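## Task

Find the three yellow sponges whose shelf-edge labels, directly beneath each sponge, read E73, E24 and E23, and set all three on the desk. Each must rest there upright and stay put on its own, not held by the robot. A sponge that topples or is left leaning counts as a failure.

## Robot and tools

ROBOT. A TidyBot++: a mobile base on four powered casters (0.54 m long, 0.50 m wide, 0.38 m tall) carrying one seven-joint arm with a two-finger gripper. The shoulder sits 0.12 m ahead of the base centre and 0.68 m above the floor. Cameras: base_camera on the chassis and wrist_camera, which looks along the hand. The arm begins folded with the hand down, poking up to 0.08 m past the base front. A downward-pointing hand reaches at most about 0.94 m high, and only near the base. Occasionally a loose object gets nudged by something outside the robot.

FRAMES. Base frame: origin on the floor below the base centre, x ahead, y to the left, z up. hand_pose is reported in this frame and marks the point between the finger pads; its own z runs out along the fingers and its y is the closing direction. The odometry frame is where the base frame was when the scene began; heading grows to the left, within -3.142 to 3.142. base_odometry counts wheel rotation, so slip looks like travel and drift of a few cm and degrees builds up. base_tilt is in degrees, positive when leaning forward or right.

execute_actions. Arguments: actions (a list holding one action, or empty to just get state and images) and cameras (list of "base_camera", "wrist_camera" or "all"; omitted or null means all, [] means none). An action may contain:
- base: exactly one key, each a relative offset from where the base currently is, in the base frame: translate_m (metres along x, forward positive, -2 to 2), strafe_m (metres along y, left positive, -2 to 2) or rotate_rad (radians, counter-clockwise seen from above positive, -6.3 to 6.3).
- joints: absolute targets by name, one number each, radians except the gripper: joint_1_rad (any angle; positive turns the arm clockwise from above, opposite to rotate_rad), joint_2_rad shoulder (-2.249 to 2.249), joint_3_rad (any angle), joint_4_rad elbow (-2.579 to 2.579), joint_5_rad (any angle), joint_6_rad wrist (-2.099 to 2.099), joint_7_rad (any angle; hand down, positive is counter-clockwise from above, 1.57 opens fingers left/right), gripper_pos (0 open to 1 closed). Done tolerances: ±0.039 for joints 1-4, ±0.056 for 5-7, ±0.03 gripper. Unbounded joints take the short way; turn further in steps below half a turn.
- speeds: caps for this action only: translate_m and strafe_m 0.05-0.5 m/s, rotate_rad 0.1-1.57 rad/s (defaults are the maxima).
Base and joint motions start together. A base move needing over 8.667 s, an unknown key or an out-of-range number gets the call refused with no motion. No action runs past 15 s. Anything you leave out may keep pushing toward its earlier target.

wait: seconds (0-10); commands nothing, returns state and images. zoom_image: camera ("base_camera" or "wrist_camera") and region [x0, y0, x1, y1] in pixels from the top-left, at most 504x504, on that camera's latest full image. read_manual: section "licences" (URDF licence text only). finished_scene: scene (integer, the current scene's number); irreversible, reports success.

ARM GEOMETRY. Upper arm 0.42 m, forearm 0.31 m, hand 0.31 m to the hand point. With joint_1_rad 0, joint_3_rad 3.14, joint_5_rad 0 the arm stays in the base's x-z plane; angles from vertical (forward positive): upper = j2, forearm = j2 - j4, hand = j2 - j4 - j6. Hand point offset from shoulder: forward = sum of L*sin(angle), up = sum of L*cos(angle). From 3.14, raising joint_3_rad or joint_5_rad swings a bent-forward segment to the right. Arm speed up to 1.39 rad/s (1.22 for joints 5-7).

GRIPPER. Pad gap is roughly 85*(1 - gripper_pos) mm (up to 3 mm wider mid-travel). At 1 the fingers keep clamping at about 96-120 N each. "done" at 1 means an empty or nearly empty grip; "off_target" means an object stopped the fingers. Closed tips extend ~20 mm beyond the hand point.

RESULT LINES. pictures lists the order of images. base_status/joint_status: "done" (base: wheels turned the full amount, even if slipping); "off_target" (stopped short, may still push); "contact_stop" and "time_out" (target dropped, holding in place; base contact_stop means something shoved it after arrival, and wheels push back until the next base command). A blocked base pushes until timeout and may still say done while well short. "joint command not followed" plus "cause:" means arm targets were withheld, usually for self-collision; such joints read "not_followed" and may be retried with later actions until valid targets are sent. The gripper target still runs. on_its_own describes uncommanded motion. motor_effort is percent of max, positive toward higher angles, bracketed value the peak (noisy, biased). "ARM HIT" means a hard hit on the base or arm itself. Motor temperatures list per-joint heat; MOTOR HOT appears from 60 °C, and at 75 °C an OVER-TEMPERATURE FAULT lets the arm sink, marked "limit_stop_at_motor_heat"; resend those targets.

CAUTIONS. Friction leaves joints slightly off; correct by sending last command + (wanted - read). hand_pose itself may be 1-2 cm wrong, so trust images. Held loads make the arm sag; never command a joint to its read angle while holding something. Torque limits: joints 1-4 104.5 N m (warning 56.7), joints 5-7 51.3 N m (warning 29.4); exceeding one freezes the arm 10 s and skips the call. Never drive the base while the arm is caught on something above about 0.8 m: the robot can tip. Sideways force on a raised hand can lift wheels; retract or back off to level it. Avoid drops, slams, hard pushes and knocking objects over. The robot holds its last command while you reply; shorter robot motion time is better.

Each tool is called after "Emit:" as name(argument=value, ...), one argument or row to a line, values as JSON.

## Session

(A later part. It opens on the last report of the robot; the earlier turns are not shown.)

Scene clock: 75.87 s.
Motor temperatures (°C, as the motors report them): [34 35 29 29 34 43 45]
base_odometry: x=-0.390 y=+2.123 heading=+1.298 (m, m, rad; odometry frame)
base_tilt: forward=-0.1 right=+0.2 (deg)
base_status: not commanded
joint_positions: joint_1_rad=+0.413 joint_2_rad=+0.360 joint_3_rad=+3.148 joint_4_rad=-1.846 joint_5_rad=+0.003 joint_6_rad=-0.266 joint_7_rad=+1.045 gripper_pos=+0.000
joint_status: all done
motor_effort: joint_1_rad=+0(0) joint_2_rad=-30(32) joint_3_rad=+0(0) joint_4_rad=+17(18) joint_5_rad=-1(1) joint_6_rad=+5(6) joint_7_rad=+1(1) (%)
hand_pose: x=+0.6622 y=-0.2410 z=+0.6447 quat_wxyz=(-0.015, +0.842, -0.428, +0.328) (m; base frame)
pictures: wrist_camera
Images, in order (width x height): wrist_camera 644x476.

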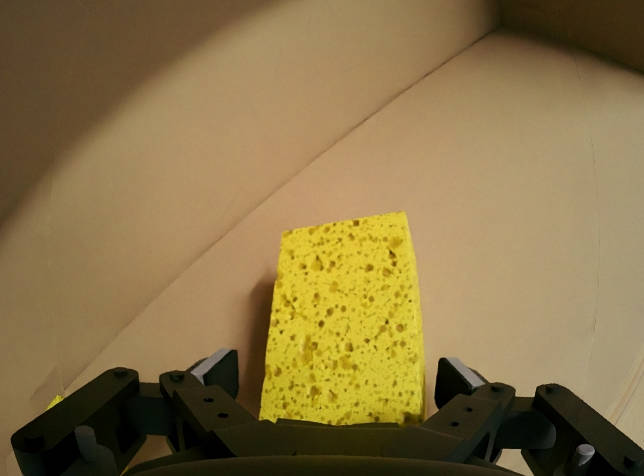

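Emit:
execute_actions(
  actions=[
    {"joints":{"gripper_pos":1}},
  ],
  cameras=[],
)

Emit:
execute_actions(
  actions=[
    {"joints":{"joint_2_rad":0.29}},
  ],
  cameras=["wrist_camera"],
)

Scene clock: 77.33 s.
Motor temperatures (°C, as the motors report them): [34 35 29 29 34 43 45]
base_odometry: x=-0.390 y=+2.122 heading=+1.298 (m, m, rad; odometry frame)
base_tilt: forward=-0.1 right=+0.3 (deg)
base_status: not commanded
joint_positions: joint_1_rad=+0.413 joint_2_rad=+0.357 joint_3_rad=+3.148 joint_4_rad=-1.847 joint_5_rad=+0.003 joint_6_rad=-0.264 joint_7_rad=+1.045 gripper_pos=+0.363
joint_status: gripper_pos off_target (ended at +0.363, target +1.000)
motor_effort: joint_1_rad=+1(1) joint_2_rad=-26(30) joint_3_rad=+1(1) joint_4_rad=+14(17) joint_5_rad=-1(1) joint_6_rad=+3(5) joint_7_rad=+1(0) (%)
hand_pose: x=+0.6629 y=-0.2413 z=+0.6468 quat_wxyz=(-0.016, +0.841, -0.428, +0.330) (m; base frame)
pictures: none
No camera images: the call's "cameras" was empty. Leave "cameras" out to get every camera's image.

Scene clock: 78.27 s.
Motor temperatures (°C, as the motors report them): [34 35 29 29 34 43 45]
base_odometry: x=-0.390 y=+2.122 heading=+1.298 (m, m, rad; odometry frame)
base_tilt: forward=-0.1 right=+0.3 (deg)
base_status: not commanded
joint_positions: joint_1_rad=+0.413 joint_2_rad=+0.303 joint_3_rad=+3.148 joint_4_rad=-1.850 joint_5_rad=+0.003 joint_6_rad=-0.264 joint_7_rad=+1.045 gripper_pos=+0.363
joint_status: all done
motor_effort: joint_1_rad=+1(0) joint_2_rad=-29(32) joint_3_rad=+1(0) joint_4_rad=+17(18) joint_5_rad=-1(1) joint_6_rad=+6(5) joint_7_rad=+2(1) (%)
hand_pose: x=+0.6625 y=-0.2411 z=+0.6774 quat_wxyz=(-0.017, +0.833, -0.424, +0.354) (m; base frame)
pictures: wrist_camera
Images, in order (width x height): wrist_camera 644x476.

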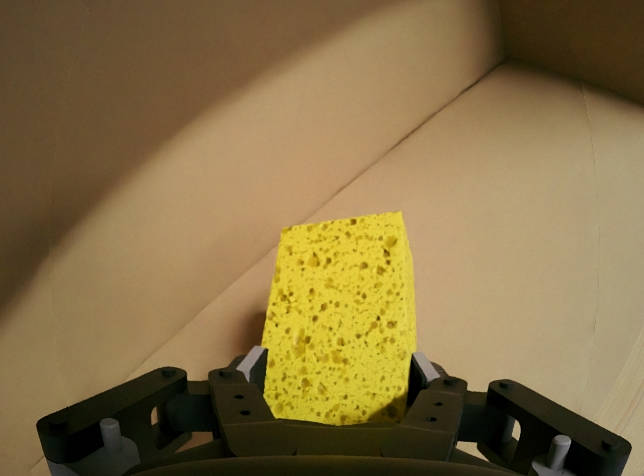

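Emit:
execute_actions(
  actions=[
    {"base":{"translate_m":-1.9}},
  ],
  cameras=[],
)

Emit:
execute_actions(
  actions=[
    {"base":{"strafe_m":-0.87},"joints":{"joint_1_rad":0,"joint_2_rad":0.18,"joint_4_rad":-1.5,"joint_6_rad":-0.64}},
  ],
  cameras=[],
)

Emit:
execute_actions(
  actions=[
    {"base":{"rotate_rad":-3.14}},
  ],
  cameras=["wrist_camera"],
)

Emit:
execute_actions(
  actions=[
    {"base":{"translate_m":0.71}},
  ],
)

Scene clock: 84.27 s.
Motor temperatures (°C, as the motors report them): [34 35 29 29 34 43 45]
base_odometry: x=-0.902 y=+0.292 heading=+1.298 (m, m, rad; odometry frame)
base_tilt: forward=-0.1 right=+0.2 (deg)
base_status: done
joint_positions: joint_1_rad=+0.412 joint_2_rad=+0.300 joint_3_rad=+3.149 joint_4_rad=-1.850 joint_5_rad=+0.003 joint_6_rad=-0.263 joint_7_rad=+1.045 gripper_pos=+0.363
joint_status: not commanded
motor_effort: joint_1_rad=+0(3) joint_2_rad=-29(31) joint_3_rad=+1(3) joint_4_rad=+18(18) joint_5_rad=-1(1) joint_6_rad=+6(6) joint_7_rad=+1(1) (%)
hand_pose: x=+0.6625 y=-0.2409 z=+0.6792 quat_wxyz=(-0.017, +0.833, -0.424, +0.356) (m; base frame)
pictures: none
No camera images: the call's "cameras" was empty. Leave "cameras" out to get every camera's image.

Scene clock: 87.37 s.
Motor temperatures (°C, as the motors report them): [34 35 29 29 34 43 45]
base_odometry: x=-0.064 y=+0.058 heading=+1.298 (m, m, rad; odometry frame)
base_tilt: forward=-0.1 right=+0.2 (deg)
base_status: done
joint_positions: joint_1_rad=+0.007 joint_2_rad=+0.192 joint_3_rad=+3.146 joint_4_rad=-1.517 joint_5_rad=+0.003 joint_6_rad=-0.618 joint_7_rad=+1.045 gripper_pos=+0.363
joint_status: all done
motor_effort: joint_1_rad=+0(3) joint_2_rad=-28(31) joint_3_rad=+0(4) joint_4_rad=+21(21) joint_5_rad=-1(0) joint_6_rad=+6(7) joint_7_rad=+1(1) (%)
hand_pose: x=+0.7373 y=-0.0059 z=+0.8379 quat_wxyz=(-0.099, +0.886, -0.242, +0.384) (m; base frame)
pictures: none
No camera images: the call's "cameras" was empty. Leave "cameras" out to get every camera's image.

Scene clock: 90.73 s.
Motor temperatures (°C, as the motors report them): [34 35 29 29 34 43 45]
base_odometry: x=-0.064 y=+0.058 heading=-1.841 (m, m, rad; odometry frame)
base_tilt: forward=-0.1 right=+0.2 (deg)
base_status: done
joint_positions: joint_1_rad=+0.003 joint_2_rad=+0.192 joint_3_rad=+3.152 joint_4_rad=-1.517 joint_5_rad=+0.003 joint_6_rad=-0.618 joint_7_rad=+1.045 gripper_pos=+0.363
joint_status: not commanded
motor_effort: joint_1_rad=+0(4) joint_2_rad=-28(31) joint_3_rad=+0(2) joint_4_rad=+21(22) joint_5_rad=-1(0) joint_6_rad=+6(6) joint_7_rad=+1(1) (%)
hand_pose: x=+0.7373 y=-0.0069 z=+0.8379 quat_wxyz=(-0.098, +0.885, -0.243, +0.384) (m; base frame)
pictures: wrist_camera
Images, in order (width x height): wrist_camera 644x476.

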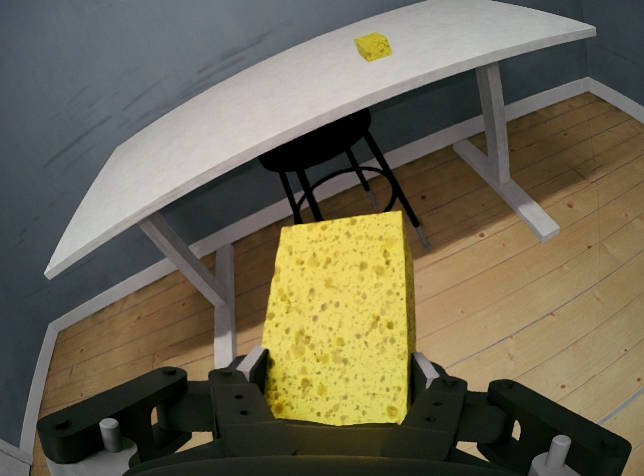

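Scene clock: 93.53 s.
Motor temperatures (°C, as the motors report them): [34 35 29 29 34 43 45]
base_odometry: x=-0.255 y=-0.626 heading=-1.842 (m, m, rad; odometry frame)
base_tilt: forward=-0.1 right=+0.2 (deg)
base_status: done
joint_positions: joint_1_rad=+0.003 joint_2_rad=+0.189 joint_3_rad=+3.152 joint_4_rad=-1.516 joint_5_rad=+0.003 joint_6_rad=-0.621 joint_7_rad=+1.045 gripper_pos=+0.363
joint_status: not commanded
motor_effort: joint_1_rad=+0(1) joint_2_rad=-27(31) joint_3_rad=+0(1) joint_4_rad=+21(22) joint_5_rad=-1(0) joint_6_rad=+6(7) joint_7_rad=+1(1) (%)
hand_pose: x=+0.7362 y=-0.0069 z=+0.8398 quat_wxyz=(-0.098, +0.885, -0.243, +0.384) (m; base frame)
pictures: base_camera, wrist_camera
Images, in order (width x height): base_camera 644x364, wrist_camera 644x476.

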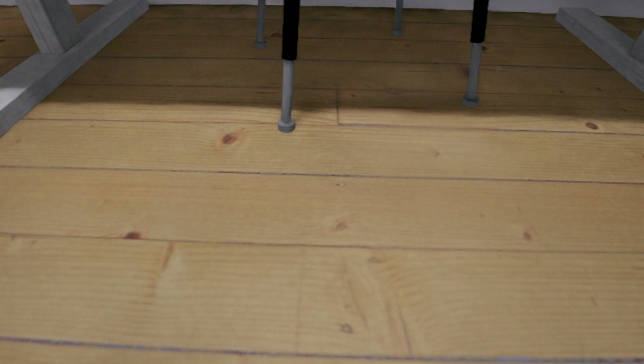

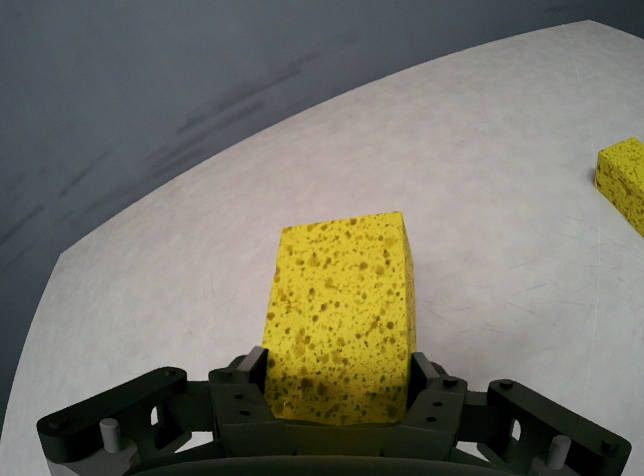

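Emit:
execute_actions(
  actions=[
    {"base":{"translate_m":0.03},"joints":{"joint_2_rad":0.335}},
  ],
  cameras=[],
)

Emit:
execute_actions(
  actions=[
    {"joints":{"gripper_pos":0}},
  ],
  cameras=[],
)

Emit:
execute_actions(
  actions=[
    {"joints":{"joint_2_rad":0.2}},
  ],
  cameras=["wrist_camera"],
)

Emit:
execute_actions(
  actions=[
    {"base":{"translate_m":-2.0}},
  ],
  cameras=[],
)

Emit:
execute_actions(
  actions=[
    {"base":{"rotate_rad":3.14},"joints":{"joint_2_rad":0.3,"joint_4_rad":-1.95,"joint_6_rad":0.0,"joint_7_rad":1.59}},
  ],
  cameras=[],
)

Emit:
execute_actions(
  actions=[
    {"base":{"strafe_m":-0.9}},
  ],
)

Scene clock: 97.20 s.
Motor temperatures (°C, as the motors report them): [34 35 29 29 34 43 45]
base_odometry: x=-0.263 y=-0.655 heading=-1.843 (m, m, rad; odometry frame)
base_tilt: forward=-0.1 right=+0.2 (deg)
base_status: done
joint_positions: joint_1_rad=+0.003 joint_2_rad=+0.331 joint_3_rad=+3.152 joint_4_rad=-1.503 joint_5_rad=+0.003 joint_6_rad=-0.622 joint_7_rad=+1.045 gripper_pos=+0.363
joint_status: all done
motor_effort: joint_1_rad=+0(2) joint_2_rad=-32(36) joint_3_rad=+0(2) joint_4_rad=+20(21) joint_5_rad=-1(2) joint_6_rad=+5(6) joint_7_rad=+1(1) (%)
hand_pose: x=+0.7564 y=-0.0070 z=+0.7571 quat_wxyz=(-0.083, +0.908, -0.249, +0.326) (m; base frame)
pictures: none
No camera images: the call's "cameras" was empty. Leave "cameras" out to get every camera's image.

Scene clock: 98.30 s.
Motor temperatures (°C, as the motors report them): [34 35 29 29 34 43 45]
base_odometry: x=-0.263 y=-0.655 heading=-1.843 (m, m, rad; odometry frame)
base_tilt: forward=-0.1 right=+0.2 (deg)
base_status: not commanded
joint_positions: joint_1_rad=+0.003 joint_2_rad=+0.331 joint_3_rad=+3.152 joint_4_rad=-1.503 joint_5_rad=+0.003 joint_6_rad=-0.622 joint_7_rad=+1.045 gripper_pos=+0.000
joint_status: all done
motor_effort: joint_1_rad=+0(0) joint_2_rad=-32(33) joint_3_rad=+0(0) joint_4_rad=+20(20) joint_5_rad=-1(1) joint_6_rad=+5(5) joint_7_rad=+1(1) (%)
hand_pose: x=+0.7564 y=-0.0070 z=+0.7571 quat_wxyz=(-0.083, +0.908, -0.249, +0.326) (m; base frame)
pictures: none
No camera images: the call's "cameras" was empty. Leave "cameras" out to get every camera's image.

Scene clock: 99.37 s.
Motor temperatures (°C, as the motors report them): [34 35 29 29 34 43 45]
base_odometry: x=-0.263 y=-0.655 heading=-1.843 (m, m, rad; odometry frame)
base_tilt: forward=-0.1 right=+0.3 (deg)
base_status: not commanded
joint_positions: joint_1_rad=+0.003 joint_2_rad=+0.200 joint_3_rad=+3.152 joint_4_rad=-1.503 joint_5_rad=+0.003 joint_6_rad=-0.622 joint_7_rad=+1.045 gripper_pos=+0.000
joint_status: all done
motor_effort: joint_1_rad=+0(0) joint_2_rad=-28(35) joint_3_rad=+1(0) joint_4_rad=+20(21) joint_5_rad=-1(1) joint_6_rad=+6(6) joint_7_rad=+1(1) (%)
hand_pose: x=+0.7412 y=-0.0069 z=+0.8393 quat_wxyz=(-0.099, +0.885, -0.243, +0.385) (m; base frame)
pictures: wrist_camera
Images, in order (width x height): wrist_camera 644x476.

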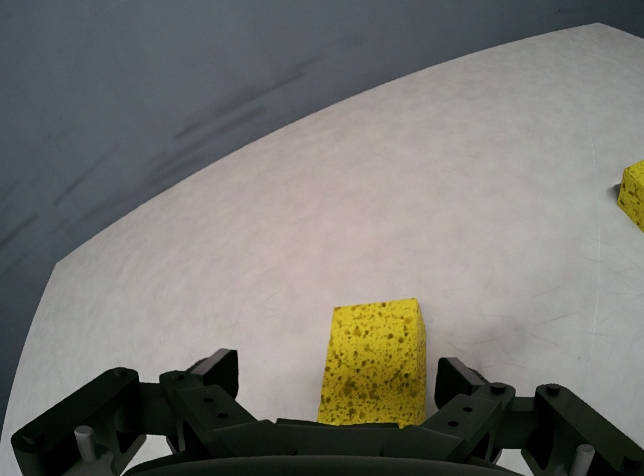

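Scene clock: 104.87 s.
Motor temperatures (°C, as the motors report them): [34 35 29 29 34 43 45]
base_odometry: x=+0.278 y=+1.271 heading=-1.844 (m, m, rad; odometry frame)
base_tilt: forward=-0.1 right=+0.2 (deg)
base_status: done
joint_positions: joint_1_rad=+0.003 joint_2_rad=+0.201 joint_3_rad=+3.152 joint_4_rad=-1.503 joint_5_rad=+0.003 joint_6_rad=-0.623 joint_7_rad=+1.045 gripper_pos=+0.000
joint_status: not commanded
motor_effort: joint_1_rad=+0(3) joint_2_rad=-28(31) joint_3_rad=+1(3) joint_4_rad=+20(22) joint_5_rad=-1(0) joint_6_rad=+6(7) joint_7_rad=+2(1) (%)
hand_pose: x=+0.7412 y=-0.0068 z=+0.8384 quat_wxyz=(-0.098, +0.886, -0.243, +0.384) (m; base frame)
pictures: none
No camera images: the call's "cameras" was empty. Leave "cameras" out to get every camera's image.

Scene clock: 108.23 s.
Motor temperatures (°C, as the motors report them): [34 35 29 29 34 43 45]
base_odometry: x=+0.278 y=+1.271 heading=+1.296 (m, m, rad; odometry frame)
base_tilt: forward=-0.1 right=+0.3 (deg)
base_status: done
joint_positions: joint_1_rad=-0.003 joint_2_rad=+0.298 joint_3_rad=+3.150 joint_4_rad=-1.928 joint_5_rad=+0.003 joint_6_rad=-0.015 joint_7_rad=+1.570 gripper_pos=+0.000
joint_status: all done
motor_effort: joint_1_rad=+1(3) joint_2_rad=-29(32) joint_3_rad=+1(2) joint_4_rad=+17(20) joint_5_rad=-1(2) joint_6_rad=+7(6) joint_7_rad=+1(2) (%)
hand_pose: x=+0.7358 y=-0.0016 z=+0.6988 quat_wxyz=(+0.003, +0.900, -0.001, +0.435) (m; base frame)
pictures: none
No camera images: the call's "cameras" was empty. Leave "cameras" out to get every camera's image.

Scene clock: 111.40 s.
Motor temperatures (°C, as the motors report them): [34 35 29 29 34 43 45]
base_odometry: x=+1.144 y=+1.028 heading=+1.297 (m, m, rad; odometry frame)
base_tilt: forward=-0.2 right=+0.3 (deg)
base_status: done
joint_positions: joint_1_rad=-0.001 joint_2_rad=+0.298 joint_3_rad=+3.149 joint_4_rad=-1.928 joint_5_rad=+0.003 joint_6_rad=-0.015 joint_7_rad=+1.570 gripper_pos=+0.000
joint_status: not commanded
motor_effort: joint_1_rad=+1(3) joint_2_rad=-28(29) joint_3_rad=+1(1) joint_4_rad=+17(18) joint_5_rad=-1(1) joint_6_rad=+6(7) joint_7_rad=+1(1) (%)
hand_pose: x=+0.7357 y=-0.0029 z=+0.6986 quat_wxyz=(+0.003, +0.901, -0.002, +0.435) (m; base frame)
pictures: base_camera, wrist_camera
Images, in order (width x height): base_camera 644x364, wrist_camera 644x476.

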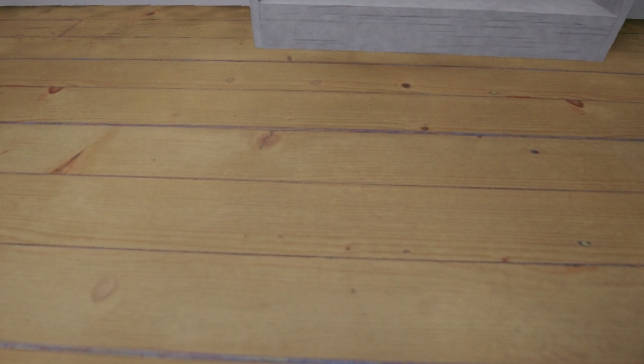

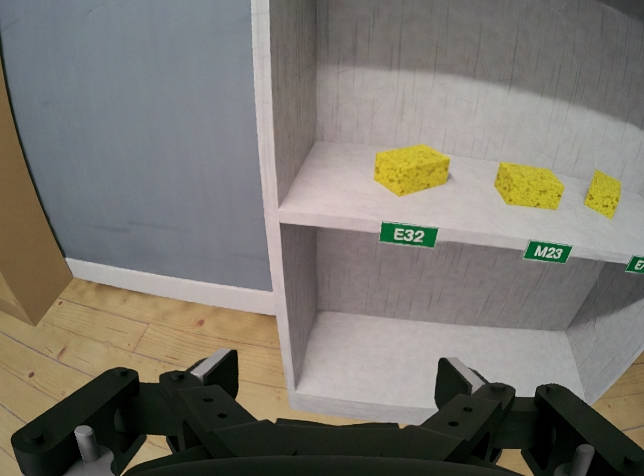

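Emit:
execute_actions(
  actions=[
    {"base":{"strafe_m":-0.52},"joints":{"joint_2_rad":0.37,"joint_4_rad":-1.9,"joint_6_rad":-0.15}},
  ],
  cameras=[],
)

Emit:
execute_actions(
  actions=[
    {"base":{"translate_m":0.22}},
  ],
)

Scene clock: 114.20 s.
Motor temperatures (°C, as the motors report them): [34 35 29 29 34 43 45]
base_odometry: x=+1.645 y=+0.888 heading=+1.298 (m, m, rad; odometry frame)
base_tilt: forward=-0.1 right=+0.2 (deg)
base_status: done
joint_positions: joint_1_rad=+0.004 joint_2_rad=+0.362 joint_3_rad=+3.150 joint_4_rad=-1.910 joint_5_rad=+0.003 joint_6_rad=-0.136 joint_7_rad=+1.570 gripper_pos=+0.000
joint_status: all done
motor_effort: joint_1_rad=+0(3) joint_2_rad=-29(32) joint_3_rad=+1(1) joint_4_rad=+17(18) joint_5_rad=-1(1) joint_6_rad=+5(6) joint_7_rad=+1(1) (%)
hand_pose: x=+0.7170 y=-0.0062 z=+0.6418 quat_wxyz=(+0.004, +0.933, -0.004, +0.359) (m; base frame)
pictures: none
No camera images: the call's "cameras" was empty. Leave "cameras" out to get every camera's image.

Scene clock: 115.90 s.
Motor temperatures (°C, as the motors report them): [34 35 29 29 34 43 45]
base_odometry: x=+1.705 y=+1.100 heading=+1.297 (m, m, rad; odometry frame)
base_tilt: forward=-0.1 right=+0.2 (deg)
base_status: done
joint_positions: joint_1_rad=+0.004 joint_2_rad=+0.365 joint_3_rad=+3.150 joint_4_rad=-1.908 joint_5_rad=+0.003 joint_6_rad=-0.136 joint_7_rad=+1.570 gripper_pos=+0.000
joint_status: not commanded
motor_effort: joint_1_rad=+1(1) joint_2_rad=-29(33) joint_3_rad=+0(0) joint_4_rad=+16(18) joint_5_rad=-1(1) joint_6_rad=+5(6) joint_7_rad=+1(1) (%)
hand_pose: x=+0.7174 y=-0.0062 z=+0.6405 quat_wxyz=(+0.004, +0.934, -0.004, +0.358) (m; base frame)
pictures: base_camera, wrist_camera
Images, in order (width x height): base_camera 644x364, wrist_camera 644x476.

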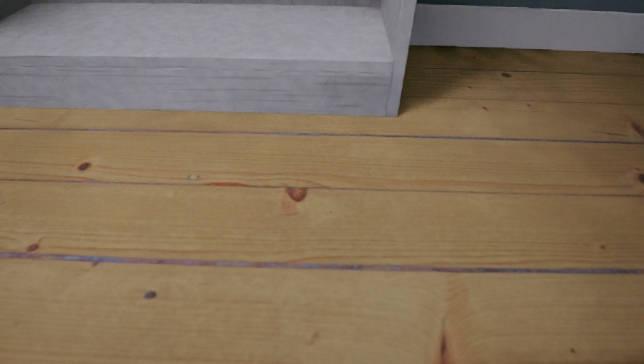

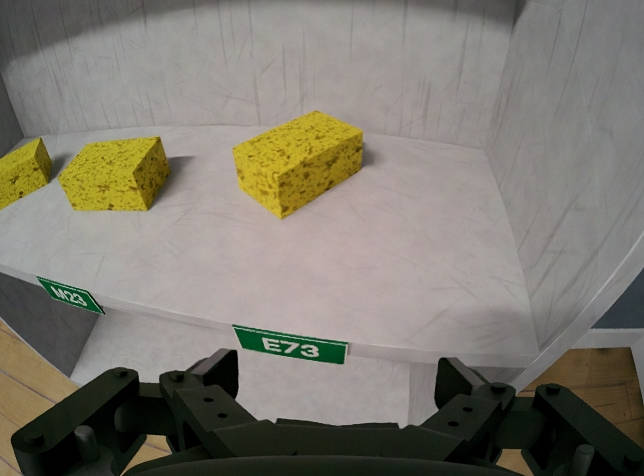

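Emit:
execute_actions(
  actions=[
    {"joints":{"joint_2_rad":0.32},"base":{"translate_m":-0.08}},
  ],
  cameras=[],
)

Emit:
execute_actions(
  actions=[
    {"base":{"strafe_m":0.44},"joints":{"joint_1_rad":0.7,"joint_7_rad":1.38}},
  ],
  cameras=[],
)

Emit:
execute_actions(
  actions=[
    {"base":{"translate_m":0.35},"speeds":{"translate_m":0.25}},
  ],
  cameras=["wrist_camera"],
)

Scene clock: 117.77 s.
Motor temperatures (°C, as the motors report them): [34 35 29 29 34 43 45]
base_odometry: x=+1.683 y=+1.023 heading=+1.297 (m, m, rad; odometry frame)
base_tilt: forward=-0.1 right=+0.2 (deg)
base_status: done
joint_positions: joint_1_rad=+0.004 joint_2_rad=+0.328 joint_3_rad=+3.150 joint_4_rad=-1.908 joint_5_rad=+0.003 joint_6_rad=-0.136 joint_7_rad=+1.570 gripper_pos=+0.000
joint_status: all done
motor_effort: joint_1_rad=+0(2) joint_2_rad=-28(34) joint_3_rad=+0(1) joint_4_rad=+16(18) joint_5_rad=-1(1) joint_6_rad=+5(6) joint_7_rad=+1(1) (%)
hand_pose: x=+0.7185 y=-0.0062 z=+0.6625 quat_wxyz=(+0.004, +0.927, -0.004, +0.375) (m; base frame)
pictures: none
No camera images: the call's "cameras" was empty. Leave "cameras" out to get every camera's image.

Scene clock: 120.10 s.
Motor temperatures (°C, as the motors report them): [34 35 29 29 34 43 45]
base_odometry: x=+1.260 y=+1.142 heading=+1.297 (m, m, rad; odometry frame)
base_tilt: forward=-0.1 right=+0.2 (deg)
base_status: done
joint_positions: joint_1_rad=+0.690 joint_2_rad=+0.328 joint_3_rad=+3.150 joint_4_rad=-1.908 joint_5_rad=+0.003 joint_6_rad=-0.136 joint_7_rad=+1.403 gripper_pos=+0.000
joint_status: all done
motor_effort: joint_1_rad=+0(2) joint_2_rad=-29(32) joint_3_rad=+0(2) joint_4_rad=+17(18) joint_5_rad=-1(1) joint_6_rad=+6(6) joint_7_rad=+1(1) (%)
hand_pose: x=+0.5791 y=-0.3844 z=+0.6625 quat_wxyz=(+0.100, +0.842, -0.387, +0.362) (m; base frame)
pictures: none
No camera images: the call's "cameras" was empty. Leave "cameras" out to get every camera's image.

Scene clock: 122.37 s.
Motor temperatures (°C, as the motors report them): [34 35 29 29 34 43 45]
base_odometry: x=+1.354 y=+1.479 heading=+1.297 (m, m, rad; odometry frame)
base_tilt: forward=-0.1 right=+0.3 (deg)
base_status: done
joint_positions: joint_1_rad=+0.692 joint_2_rad=+0.327 joint_3_rad=+3.150 joint_4_rad=-1.908 joint_5_rad=+0.003 joint_6_rad=-0.136 joint_7_rad=+1.403 gripper_pos=+0.000
joint_status: not commanded
motor_effort: joint_1_rad=+0(2) joint_2_rad=-28(31) joint_3_rad=+0(1) joint_4_rad=+17(19) joint_5_rad=-1(1) joint_6_rad=+5(6) joint_7_rad=+1(1) (%)
hand_pose: x=+0.5781 y=-0.3856 z=+0.6628 quat_wxyz=(+0.101, +0.841, -0.388, +0.362) (m; base frame)
pictures: wrist_camera
Images, in order (width x height): wrist_camera 644x476.

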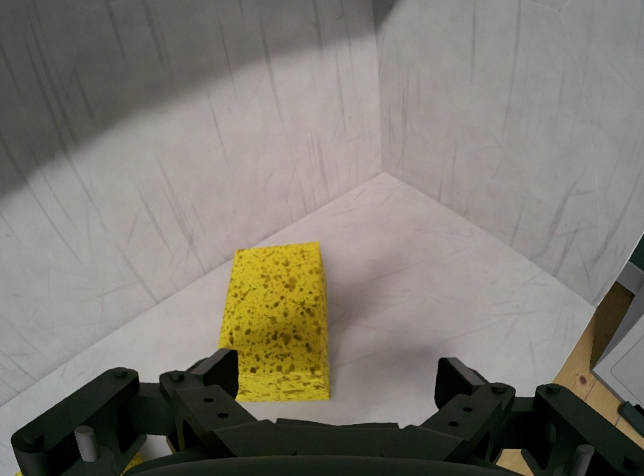

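Need ~0.04 left and a bit further: forward 0.055.

Emit:
execute_actions(
  actions=[
    {"base":{"translate_m":0.055},"joints":{"joint_7_rad":1.33}},
  ],
  cameras=[],
)

Emit:
execute_actions(
  actions=[
    {"joints":{"joint_2_rad":0.385}},
  ],
  cameras=["wrist_camera"],
)

Scene clock: 123.73 s.
Motor temperatures (°C, as the motors report them): [34 35 29 29 34 43 45]
base_odometry: x=+1.369 y=+1.532 heading=+1.298 (m, m, rad; odometry frame)
base_tilt: forward=-0.1 right=+0.2 (deg)
base_status: done
joint_positions: joint_1_rad=+0.694 joint_2_rad=+0.327 joint_3_rad=+3.150 joint_4_rad=-1.908 joint_5_rad=+0.003 joint_6_rad=-0.136 joint_7_rad=+1.346 gripper_pos=+0.000
joint_status: all done
motor_effort: joint_1_rad=+0(3) joint_2_rad=-28(32) joint_3_rad=+0(1) joint_4_rad=+17(18) joint_5_rad=-1(1) joint_6_rad=+6(6) joint_7_rad=+1(0) (%)
hand_pose: x=+0.5775 y=-0.3864 z=+0.6629 quat_wxyz=(+0.091, +0.830, -0.413, +0.365) (m; base frame)
pictures: none
No camera images: the call's "cameras" was empty. Leave "cameras" out to get every camera's image.

Scene clock: 124.60 s.
Motor temperatures (°C, as the motors report them): [34 35 29 29 34 43 45]
base_odometry: x=+1.369 y=+1.532 heading=+1.298 (m, m, rad; odometry frame)
base_tilt: forward=-0.1 right=+0.2 (deg)
base_status: not commanded
joint_positions: joint_1_rad=+0.694 joint_2_rad=+0.375 joint_3_rad=+3.150 joint_4_rad=-1.908 joint_5_rad=+0.003 joint_6_rad=-0.136 joint_7_rad=+1.346 gripper_pos=+0.000
joint_status: all done
motor_effort: joint_1_rad=+1(1) joint_2_rad=-29(32) joint_3_rad=+0(0) joint_4_rad=+16(17) joint_5_rad=-1(1) joint_6_rad=+6(6) joint_7_rad=+1(1) (%)
hand_pose: x=+0.5763 y=-0.3854 z=+0.6344 quat_wxyz=(+0.086, +0.837, -0.417, +0.343) (m; base frame)
pictures: wrist_camera
Images, in order (width x height): wrist_camera 644x476.

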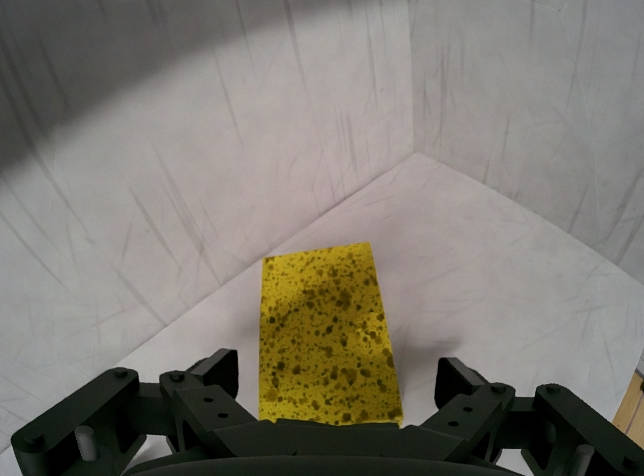

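Emit:
execute_actions(
  actions=[
    {"base":{"translate_m":0.01},"joints":{"joint_2_rad":0.435,"joint_7_rad":1.4}},
  ],
  cameras=["wrist_camera"],
)

Emit:
execute_actions(
  actions=[
    {"joints":{"gripper_pos":1}},
  ],
  cameras=[],
)

Emit:
execute_actions(
  actions=[
    {"joints":{"joint_2_rad":0.33}},
  ],
  cameras=["wrist_camera"],
)

Scene clock: 125.90 s.
Motor temperatures (°C, as the motors report them): [34 35 29 29 34 43 45]
base_odometry: x=+1.371 y=+1.542 heading=+1.298 (m, m, rad; odometry frame)
base_tilt: forward=-0.1 right=+0.2 (deg)
base_status: done
joint_positions: joint_1_rad=+0.695 joint_2_rad=+0.425 joint_3_rad=+3.150 joint_4_rad=-1.907 joint_5_rad=+0.003 joint_6_rad=-0.136 joint_7_rad=+1.380 gripper_pos=+0.000
joint_status: all done
motor_effort: joint_1_rad=+0(3) joint_2_rad=-31(33) joint_3_rad=+0(1) joint_4_rad=+15(17) joint_5_rad=-1(1) joint_6_rad=+5(6) joint_7_rad=+1(0) (%)
hand_pose: x=+0.5739 y=-0.3841 z=+0.6048 quat_wxyz=(+0.086, +0.852, -0.406, +0.319) (m; base frame)
pictures: wrist_camera
Images, in order (width x height): wrist_camera 644x476.

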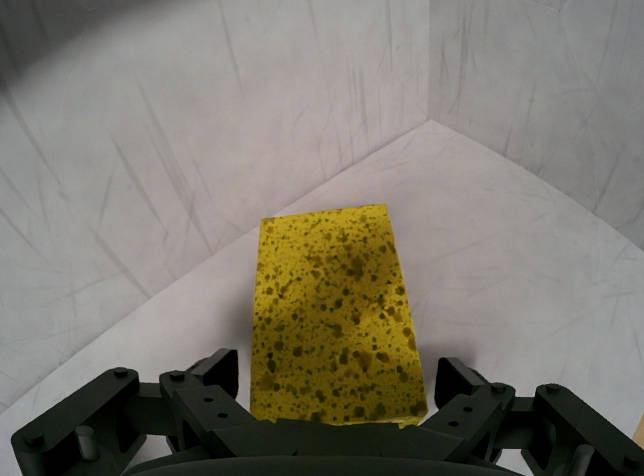

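Scene clock: 127.00 s.
Motor temperatures (°C, as the motors report them): [34 35 29 29 34 43 45]
base_odometry: x=+1.371 y=+1.542 heading=+1.298 (m, m, rad; odometry frame)
base_tilt: forward=-0.1 right=+0.2 (deg)
base_status: not commanded
joint_positions: joint_1_rad=+0.695 joint_2_rad=+0.424 joint_3_rad=+3.150 joint_4_rad=-1.905 joint_5_rad=+0.003 joint_6_rad=-0.136 joint_7_rad=+1.380 gripper_pos=+0.369
joint_status: gripper_pos off_target (ended at +0.369, target +1.000)
motor_effort: joint_1_rad=+1(1) joint_2_rad=-28(31) joint_3_rad=+1(1) joint_4_rad=+14(16) joint_5_rad=-1(1) joint_6_rad=+4(5) joint_7_rad=+1(1) (%)
hand_pose: x=+0.5747 y=-0.3848 z=+0.6063 quat_wxyz=(+0.086, +0.852, -0.406, +0.320) (m; base frame)
pictures: none
No camera images: the call's "cameras" was empty. Leave "cameras" out to get every camera's image.

Scene clock: 128.00 s.
Motor temperatures (°C, as the motors report them): [34 35 29 29 34 43 45]
base_odometry: x=+1.371 y=+1.542 heading=+1.298 (m, m, rad; odometry frame)
base_tilt: forward=-0.1 right=+0.3 (deg)
base_status: not commanded
joint_positions: joint_1_rad=+0.695 joint_2_rad=+0.339 joint_3_rad=+3.150 joint_4_rad=-1.905 joint_5_rad=+0.003 joint_6_rad=-0.136 joint_7_rad=+1.380 gripper_pos=+0.369
joint_status: all done
motor_effort: joint_1_rad=+1(1) joint_2_rad=-29(33) joint_3_rad=+0(0) joint_4_rad=+17(17) joint_5_rad=-1(1) joint_6_rad=+6(6) joint_7_rad=+1(1) (%)
hand_pose: x=+0.5780 y=-0.3876 z=+0.6575 quat_wxyz=(+0.096, +0.838, -0.400, +0.359) (m; base frame)
pictures: wrist_camera
Images, in order (width x height): wrist_camera 644x476.

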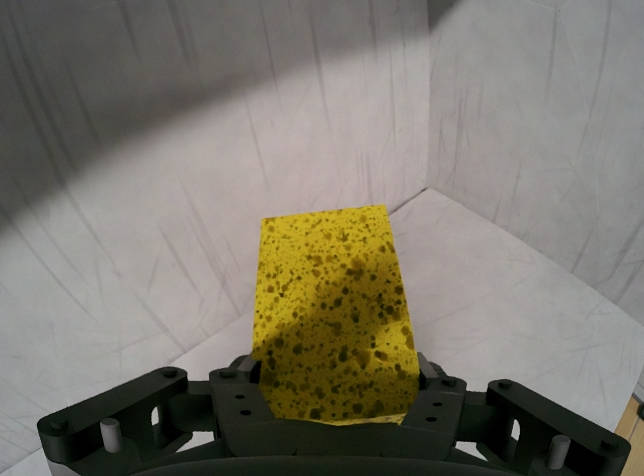

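Emit:
execute_actions(
  actions=[
    {"base":{"translate_m":-1.8}},
  ],
  cameras=[],
)

Emit:
execute_actions(
  actions=[
    {"base":{"strafe_m":0.76},"joints":{"joint_1_rad":0,"joint_2_rad":0.18,"joint_4_rad":-1.5,"joint_6_rad":-0.64}},
  ],
  cameras=[],
)

Emit:
execute_actions(
  actions=[
    {"base":{"rotate_rad":3.14}},
  ],
  cameras=["wrist_camera"],
)

Emit:
execute_actions(
  actions=[
    {"base":{"translate_m":0.75}},
  ],
)

Scene clock: 133.57 s.
Motor temperatures (°C, as the motors report them): [34 35 29 29 34 43 45]
base_odometry: x=+0.886 y=-0.192 heading=+1.298 (m, m, rad; odometry frame)
base_tilt: forward=-0.2 right=+0.2 (deg)
base_status: done
joint_positions: joint_1_rad=+0.697 joint_2_rad=+0.338 joint_3_rad=+3.151 joint_4_rad=-1.905 joint_5_rad=+0.003 joint_6_rad=-0.136 joint_7_rad=+1.380 gripper_pos=+0.369
joint_status: not commanded
motor_effort: joint_1_rad=+1(3) joint_2_rad=-29(32) joint_3_rad=+0(2) joint_4_rad=+17(18) joint_5_rad=-1(1) joint_6_rad=+6(6) joint_7_rad=+1(1) (%)
hand_pose: x=+0.5769 y=-0.3888 z=+0.6578 quat_wxyz=(+0.097, +0.837, -0.401, +0.359) (m; base frame)
pictures: none
No camera images: the call's "cameras" was empty. Leave "cameras" out to get every camera's image.

Scene clock: 136.47 s.
Motor temperatures (°C, as the motors report them): [34 35 29 29 34 43 45]
base_odometry: x=+0.154 y=+0.013 heading=+1.298 (m, m, rad; odometry frame)
base_tilt: forward=-0.1 right=+0.2 (deg)
base_status: done
joint_positions: joint_1_rad=+0.003 joint_2_rad=+0.198 joint_3_rad=+3.148 joint_4_rad=-1.520 joint_5_rad=+0.003 joint_6_rad=-0.617 joint_7_rad=+1.380 gripper_pos=+0.369
joint_status: all done
motor_effort: joint_1_rad=+0(3) joint_2_rad=-28(34) joint_3_rad=+0(2) joint_4_rad=+21(21) joint_5_rad=-1(1) joint_6_rad=+6(6) joint_7_rad=+1(1) (%)
hand_pose: x=+0.7373 y=-0.0045 z=+0.8328 quat_wxyz=(-0.034, +0.915, -0.091, +0.391) (m; base frame)
pictures: none
No camera images: the call's "cameras" was empty. Leave "cameras" out to get every camera's image.

Scene clock: 139.83 s.
Motor temperatures (°C, as the motors report them): [34 35 29 29 34 43 45]
base_odometry: x=+0.154 y=+0.013 heading=-1.846 (m, m, rad; odometry frame)
base_tilt: forward=-0.1 right=+0.2 (deg)
base_status: done
joint_positions: joint_1_rad=-0.003 joint_2_rad=+0.197 joint_3_rad=+3.148 joint_4_rad=-1.517 joint_5_rad=+0.003 joint_6_rad=-0.618 joint_7_rad=+1.380 gripper_pos=+0.369
joint_status: not commanded
motor_effort: joint_1_rad=+0(4) joint_2_rad=-28(31) joint_3_rad=+1(2) joint_4_rad=+21(22) joint_5_rad=-1(0) joint_6_rad=+6(7) joint_7_rad=+1(2) (%)
hand_pose: x=+0.7380 y=-0.0012 z=+0.8345 quat_wxyz=(-0.035, +0.915, -0.088, +0.392) (m; base frame)
pictures: wrist_camera
Images, in order (width x height): wrist_camera 644x476.

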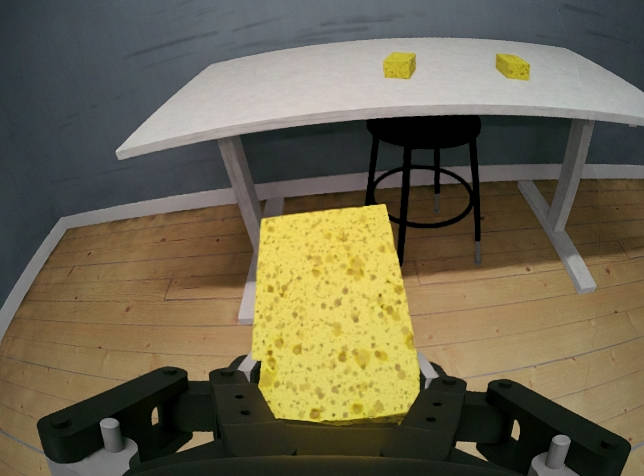

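Scene clock: 142.70 s.
Motor temperatures (°C, as the motors report them): [34 35 29 29 34 43 45]
base_odometry: x=-0.049 y=-0.709 heading=-1.845 (m, m, rad; odometry frame)
base_tilt: forward=-0.1 right=+0.3 (deg)
base_status: done
joint_positions: joint_1_rad=-0.003 joint_2_rad=+0.191 joint_3_rad=+3.148 joint_4_rad=-1.516 joint_5_rad=+0.003 joint_6_rad=-0.622 joint_7_rad=+1.380 gripper_pos=+0.369
joint_status: not commanded
motor_effort: joint_1_rad=+0(1) joint_2_rad=-28(31) joint_3_rad=+0(0) joint_4_rad=+21(22) joint_5_rad=-1(1) joint_6_rad=+6(6) joint_7_rad=+1(1) (%)
hand_pose: x=+0.7364 y=-0.0012 z=+0.8384 quat_wxyz=(-0.035, +0.914, -0.088, +0.394) (m; base frame)
pictures: base_camera, wrist_camera
Images, in order (width x height): base_camera 644x364, wrist_camera 644x476.

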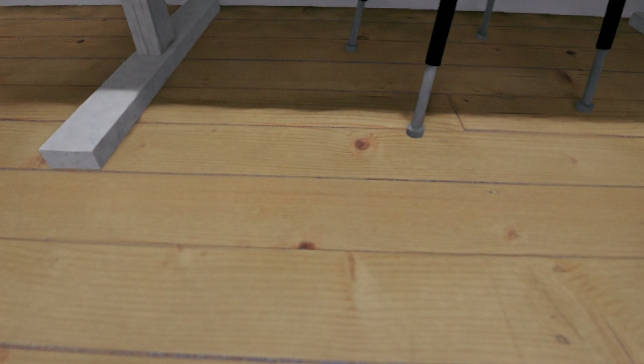

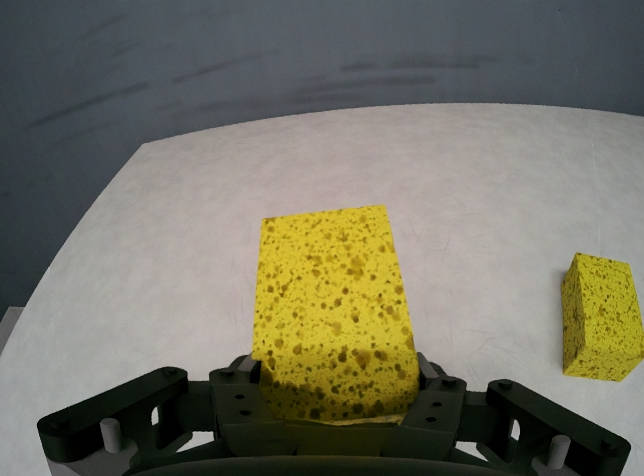

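Emit:
execute_actions(
  actions=[
    {"base":{"translate_m":0.04},"joints":{"joint_2_rad":0.34}},
  ],
  cameras=[],
)

Emit:
execute_actions(
  actions=[
    {"joints":{"gripper_pos":0}},
  ],
  cameras=[],
)

Emit:
execute_actions(
  actions=[
    {"joints":{"joint_2_rad":0.1,"joint_6_rad":-0.9}},
  ],
  cameras=["wrist_camera"],
)

Scene clock: 144.43 s.
Motor temperatures (°C, as the motors report them): [34 35 29 29 34 43 45]
base_odometry: x=-0.060 y=-0.748 heading=-1.844 (m, m, rad; odometry frame)
base_tilt: forward=-0.1 right=+0.2 (deg)
base_status: done
joint_positions: joint_1_rad=-0.003 joint_2_rad=+0.340 joint_3_rad=+3.148 joint_4_rad=-1.506 joint_5_rad=+0.003 joint_6_rad=-0.622 joint_7_rad=+1.380 gripper_pos=+0.369
joint_status: all done
motor_effort: joint_1_rad=+0(2) joint_2_rad=-32(37) joint_3_rad=+0(1) joint_4_rad=+20(22) joint_5_rad=-1(1) joint_6_rad=+5(7) joint_7_rad=+1(1) (%)
hand_pose: x=+0.7562 y=-0.0012 z=+0.7498 quat_wxyz=(-0.029, +0.939, -0.090, +0.329) (m; base frame)
pictures: none
No camera images: the call's "cameras" was empty. Leave "cameras" out to get every camera's image.

Scene clock: 145.53 s.
Motor temperatures (°C, as the motors report them): [34 35 29 29 34 43 45]
base_odometry: x=-0.060 y=-0.748 heading=-1.844 (m, m, rad; odometry frame)
base_tilt: forward=-0.2 right=+0.2 (deg)
base_status: not commanded
joint_positions: joint_1_rad=-0.003 joint_2_rad=+0.340 joint_3_rad=+3.148 joint_4_rad=-1.506 joint_5_rad=+0.003 joint_6_rad=-0.622 joint_7_rad=+1.380 gripper_pos=+0.000
joint_status: all done
motor_effort: joint_1_rad=+1(1) joint_2_rad=-32(33) joint_3_rad=+0(0) joint_4_rad=+20(19) joint_5_rad=-1(1) joint_6_rad=+5(5) joint_7_rad=+1(1) (%)
hand_pose: x=+0.7562 y=-0.0012 z=+0.7498 quat_wxyz=(-0.029, +0.939, -0.090, +0.329) (m; base frame)
pictures: none
No camera images: the call's "cameras" was empty. Leave "cameras" out to get every camera's image.

Scene clock: 146.80 s.
Motor temperatures (°C, as the motors report them): [34 35 29 29 34 43 45]
base_odometry: x=-0.060 y=-0.748 heading=-1.844 (m, m, rad; odometry frame)
base_tilt: forward=-0.1 right=+0.3 (deg)
base_status: not commanded
joint_positions: joint_1_rad=-0.003 joint_2_rad=+0.098 joint_3_rad=+3.148 joint_4_rad=-1.506 joint_5_rad=+0.003 joint_6_rad=-0.879 joint_7_rad=+1.380 gripper_pos=+0.000
joint_status: all done
motor_effort: joint_1_rad=+1(0) joint_2_rad=-23(35) joint_3_rad=+1(0) joint_4_rad=+20(20) joint_5_rad=-1(1) joint_6_rad=+5(5) joint_7_rad=+1(1) (%)
hand_pose: x=+0.6651 y=-0.0013 z=+0.8440 quat_wxyz=(-0.029, +0.942, -0.091, +0.322) (m; base frame)
pictures: wrist_camera
Images, in order (width x height): wrist_camera 644x476.

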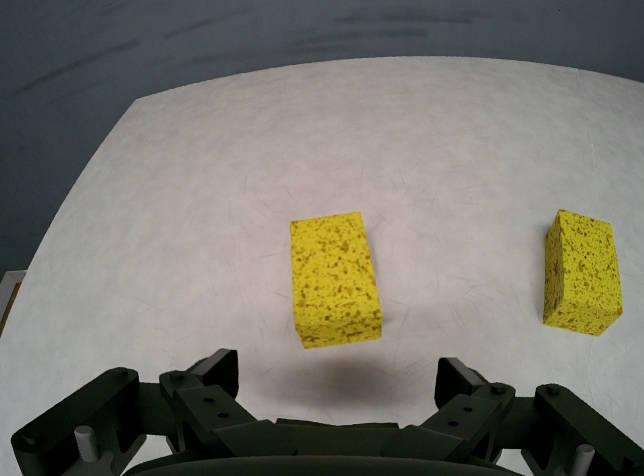

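Emit:
finished_scene(
  scene=2,
)

The scene is finished: the task was done.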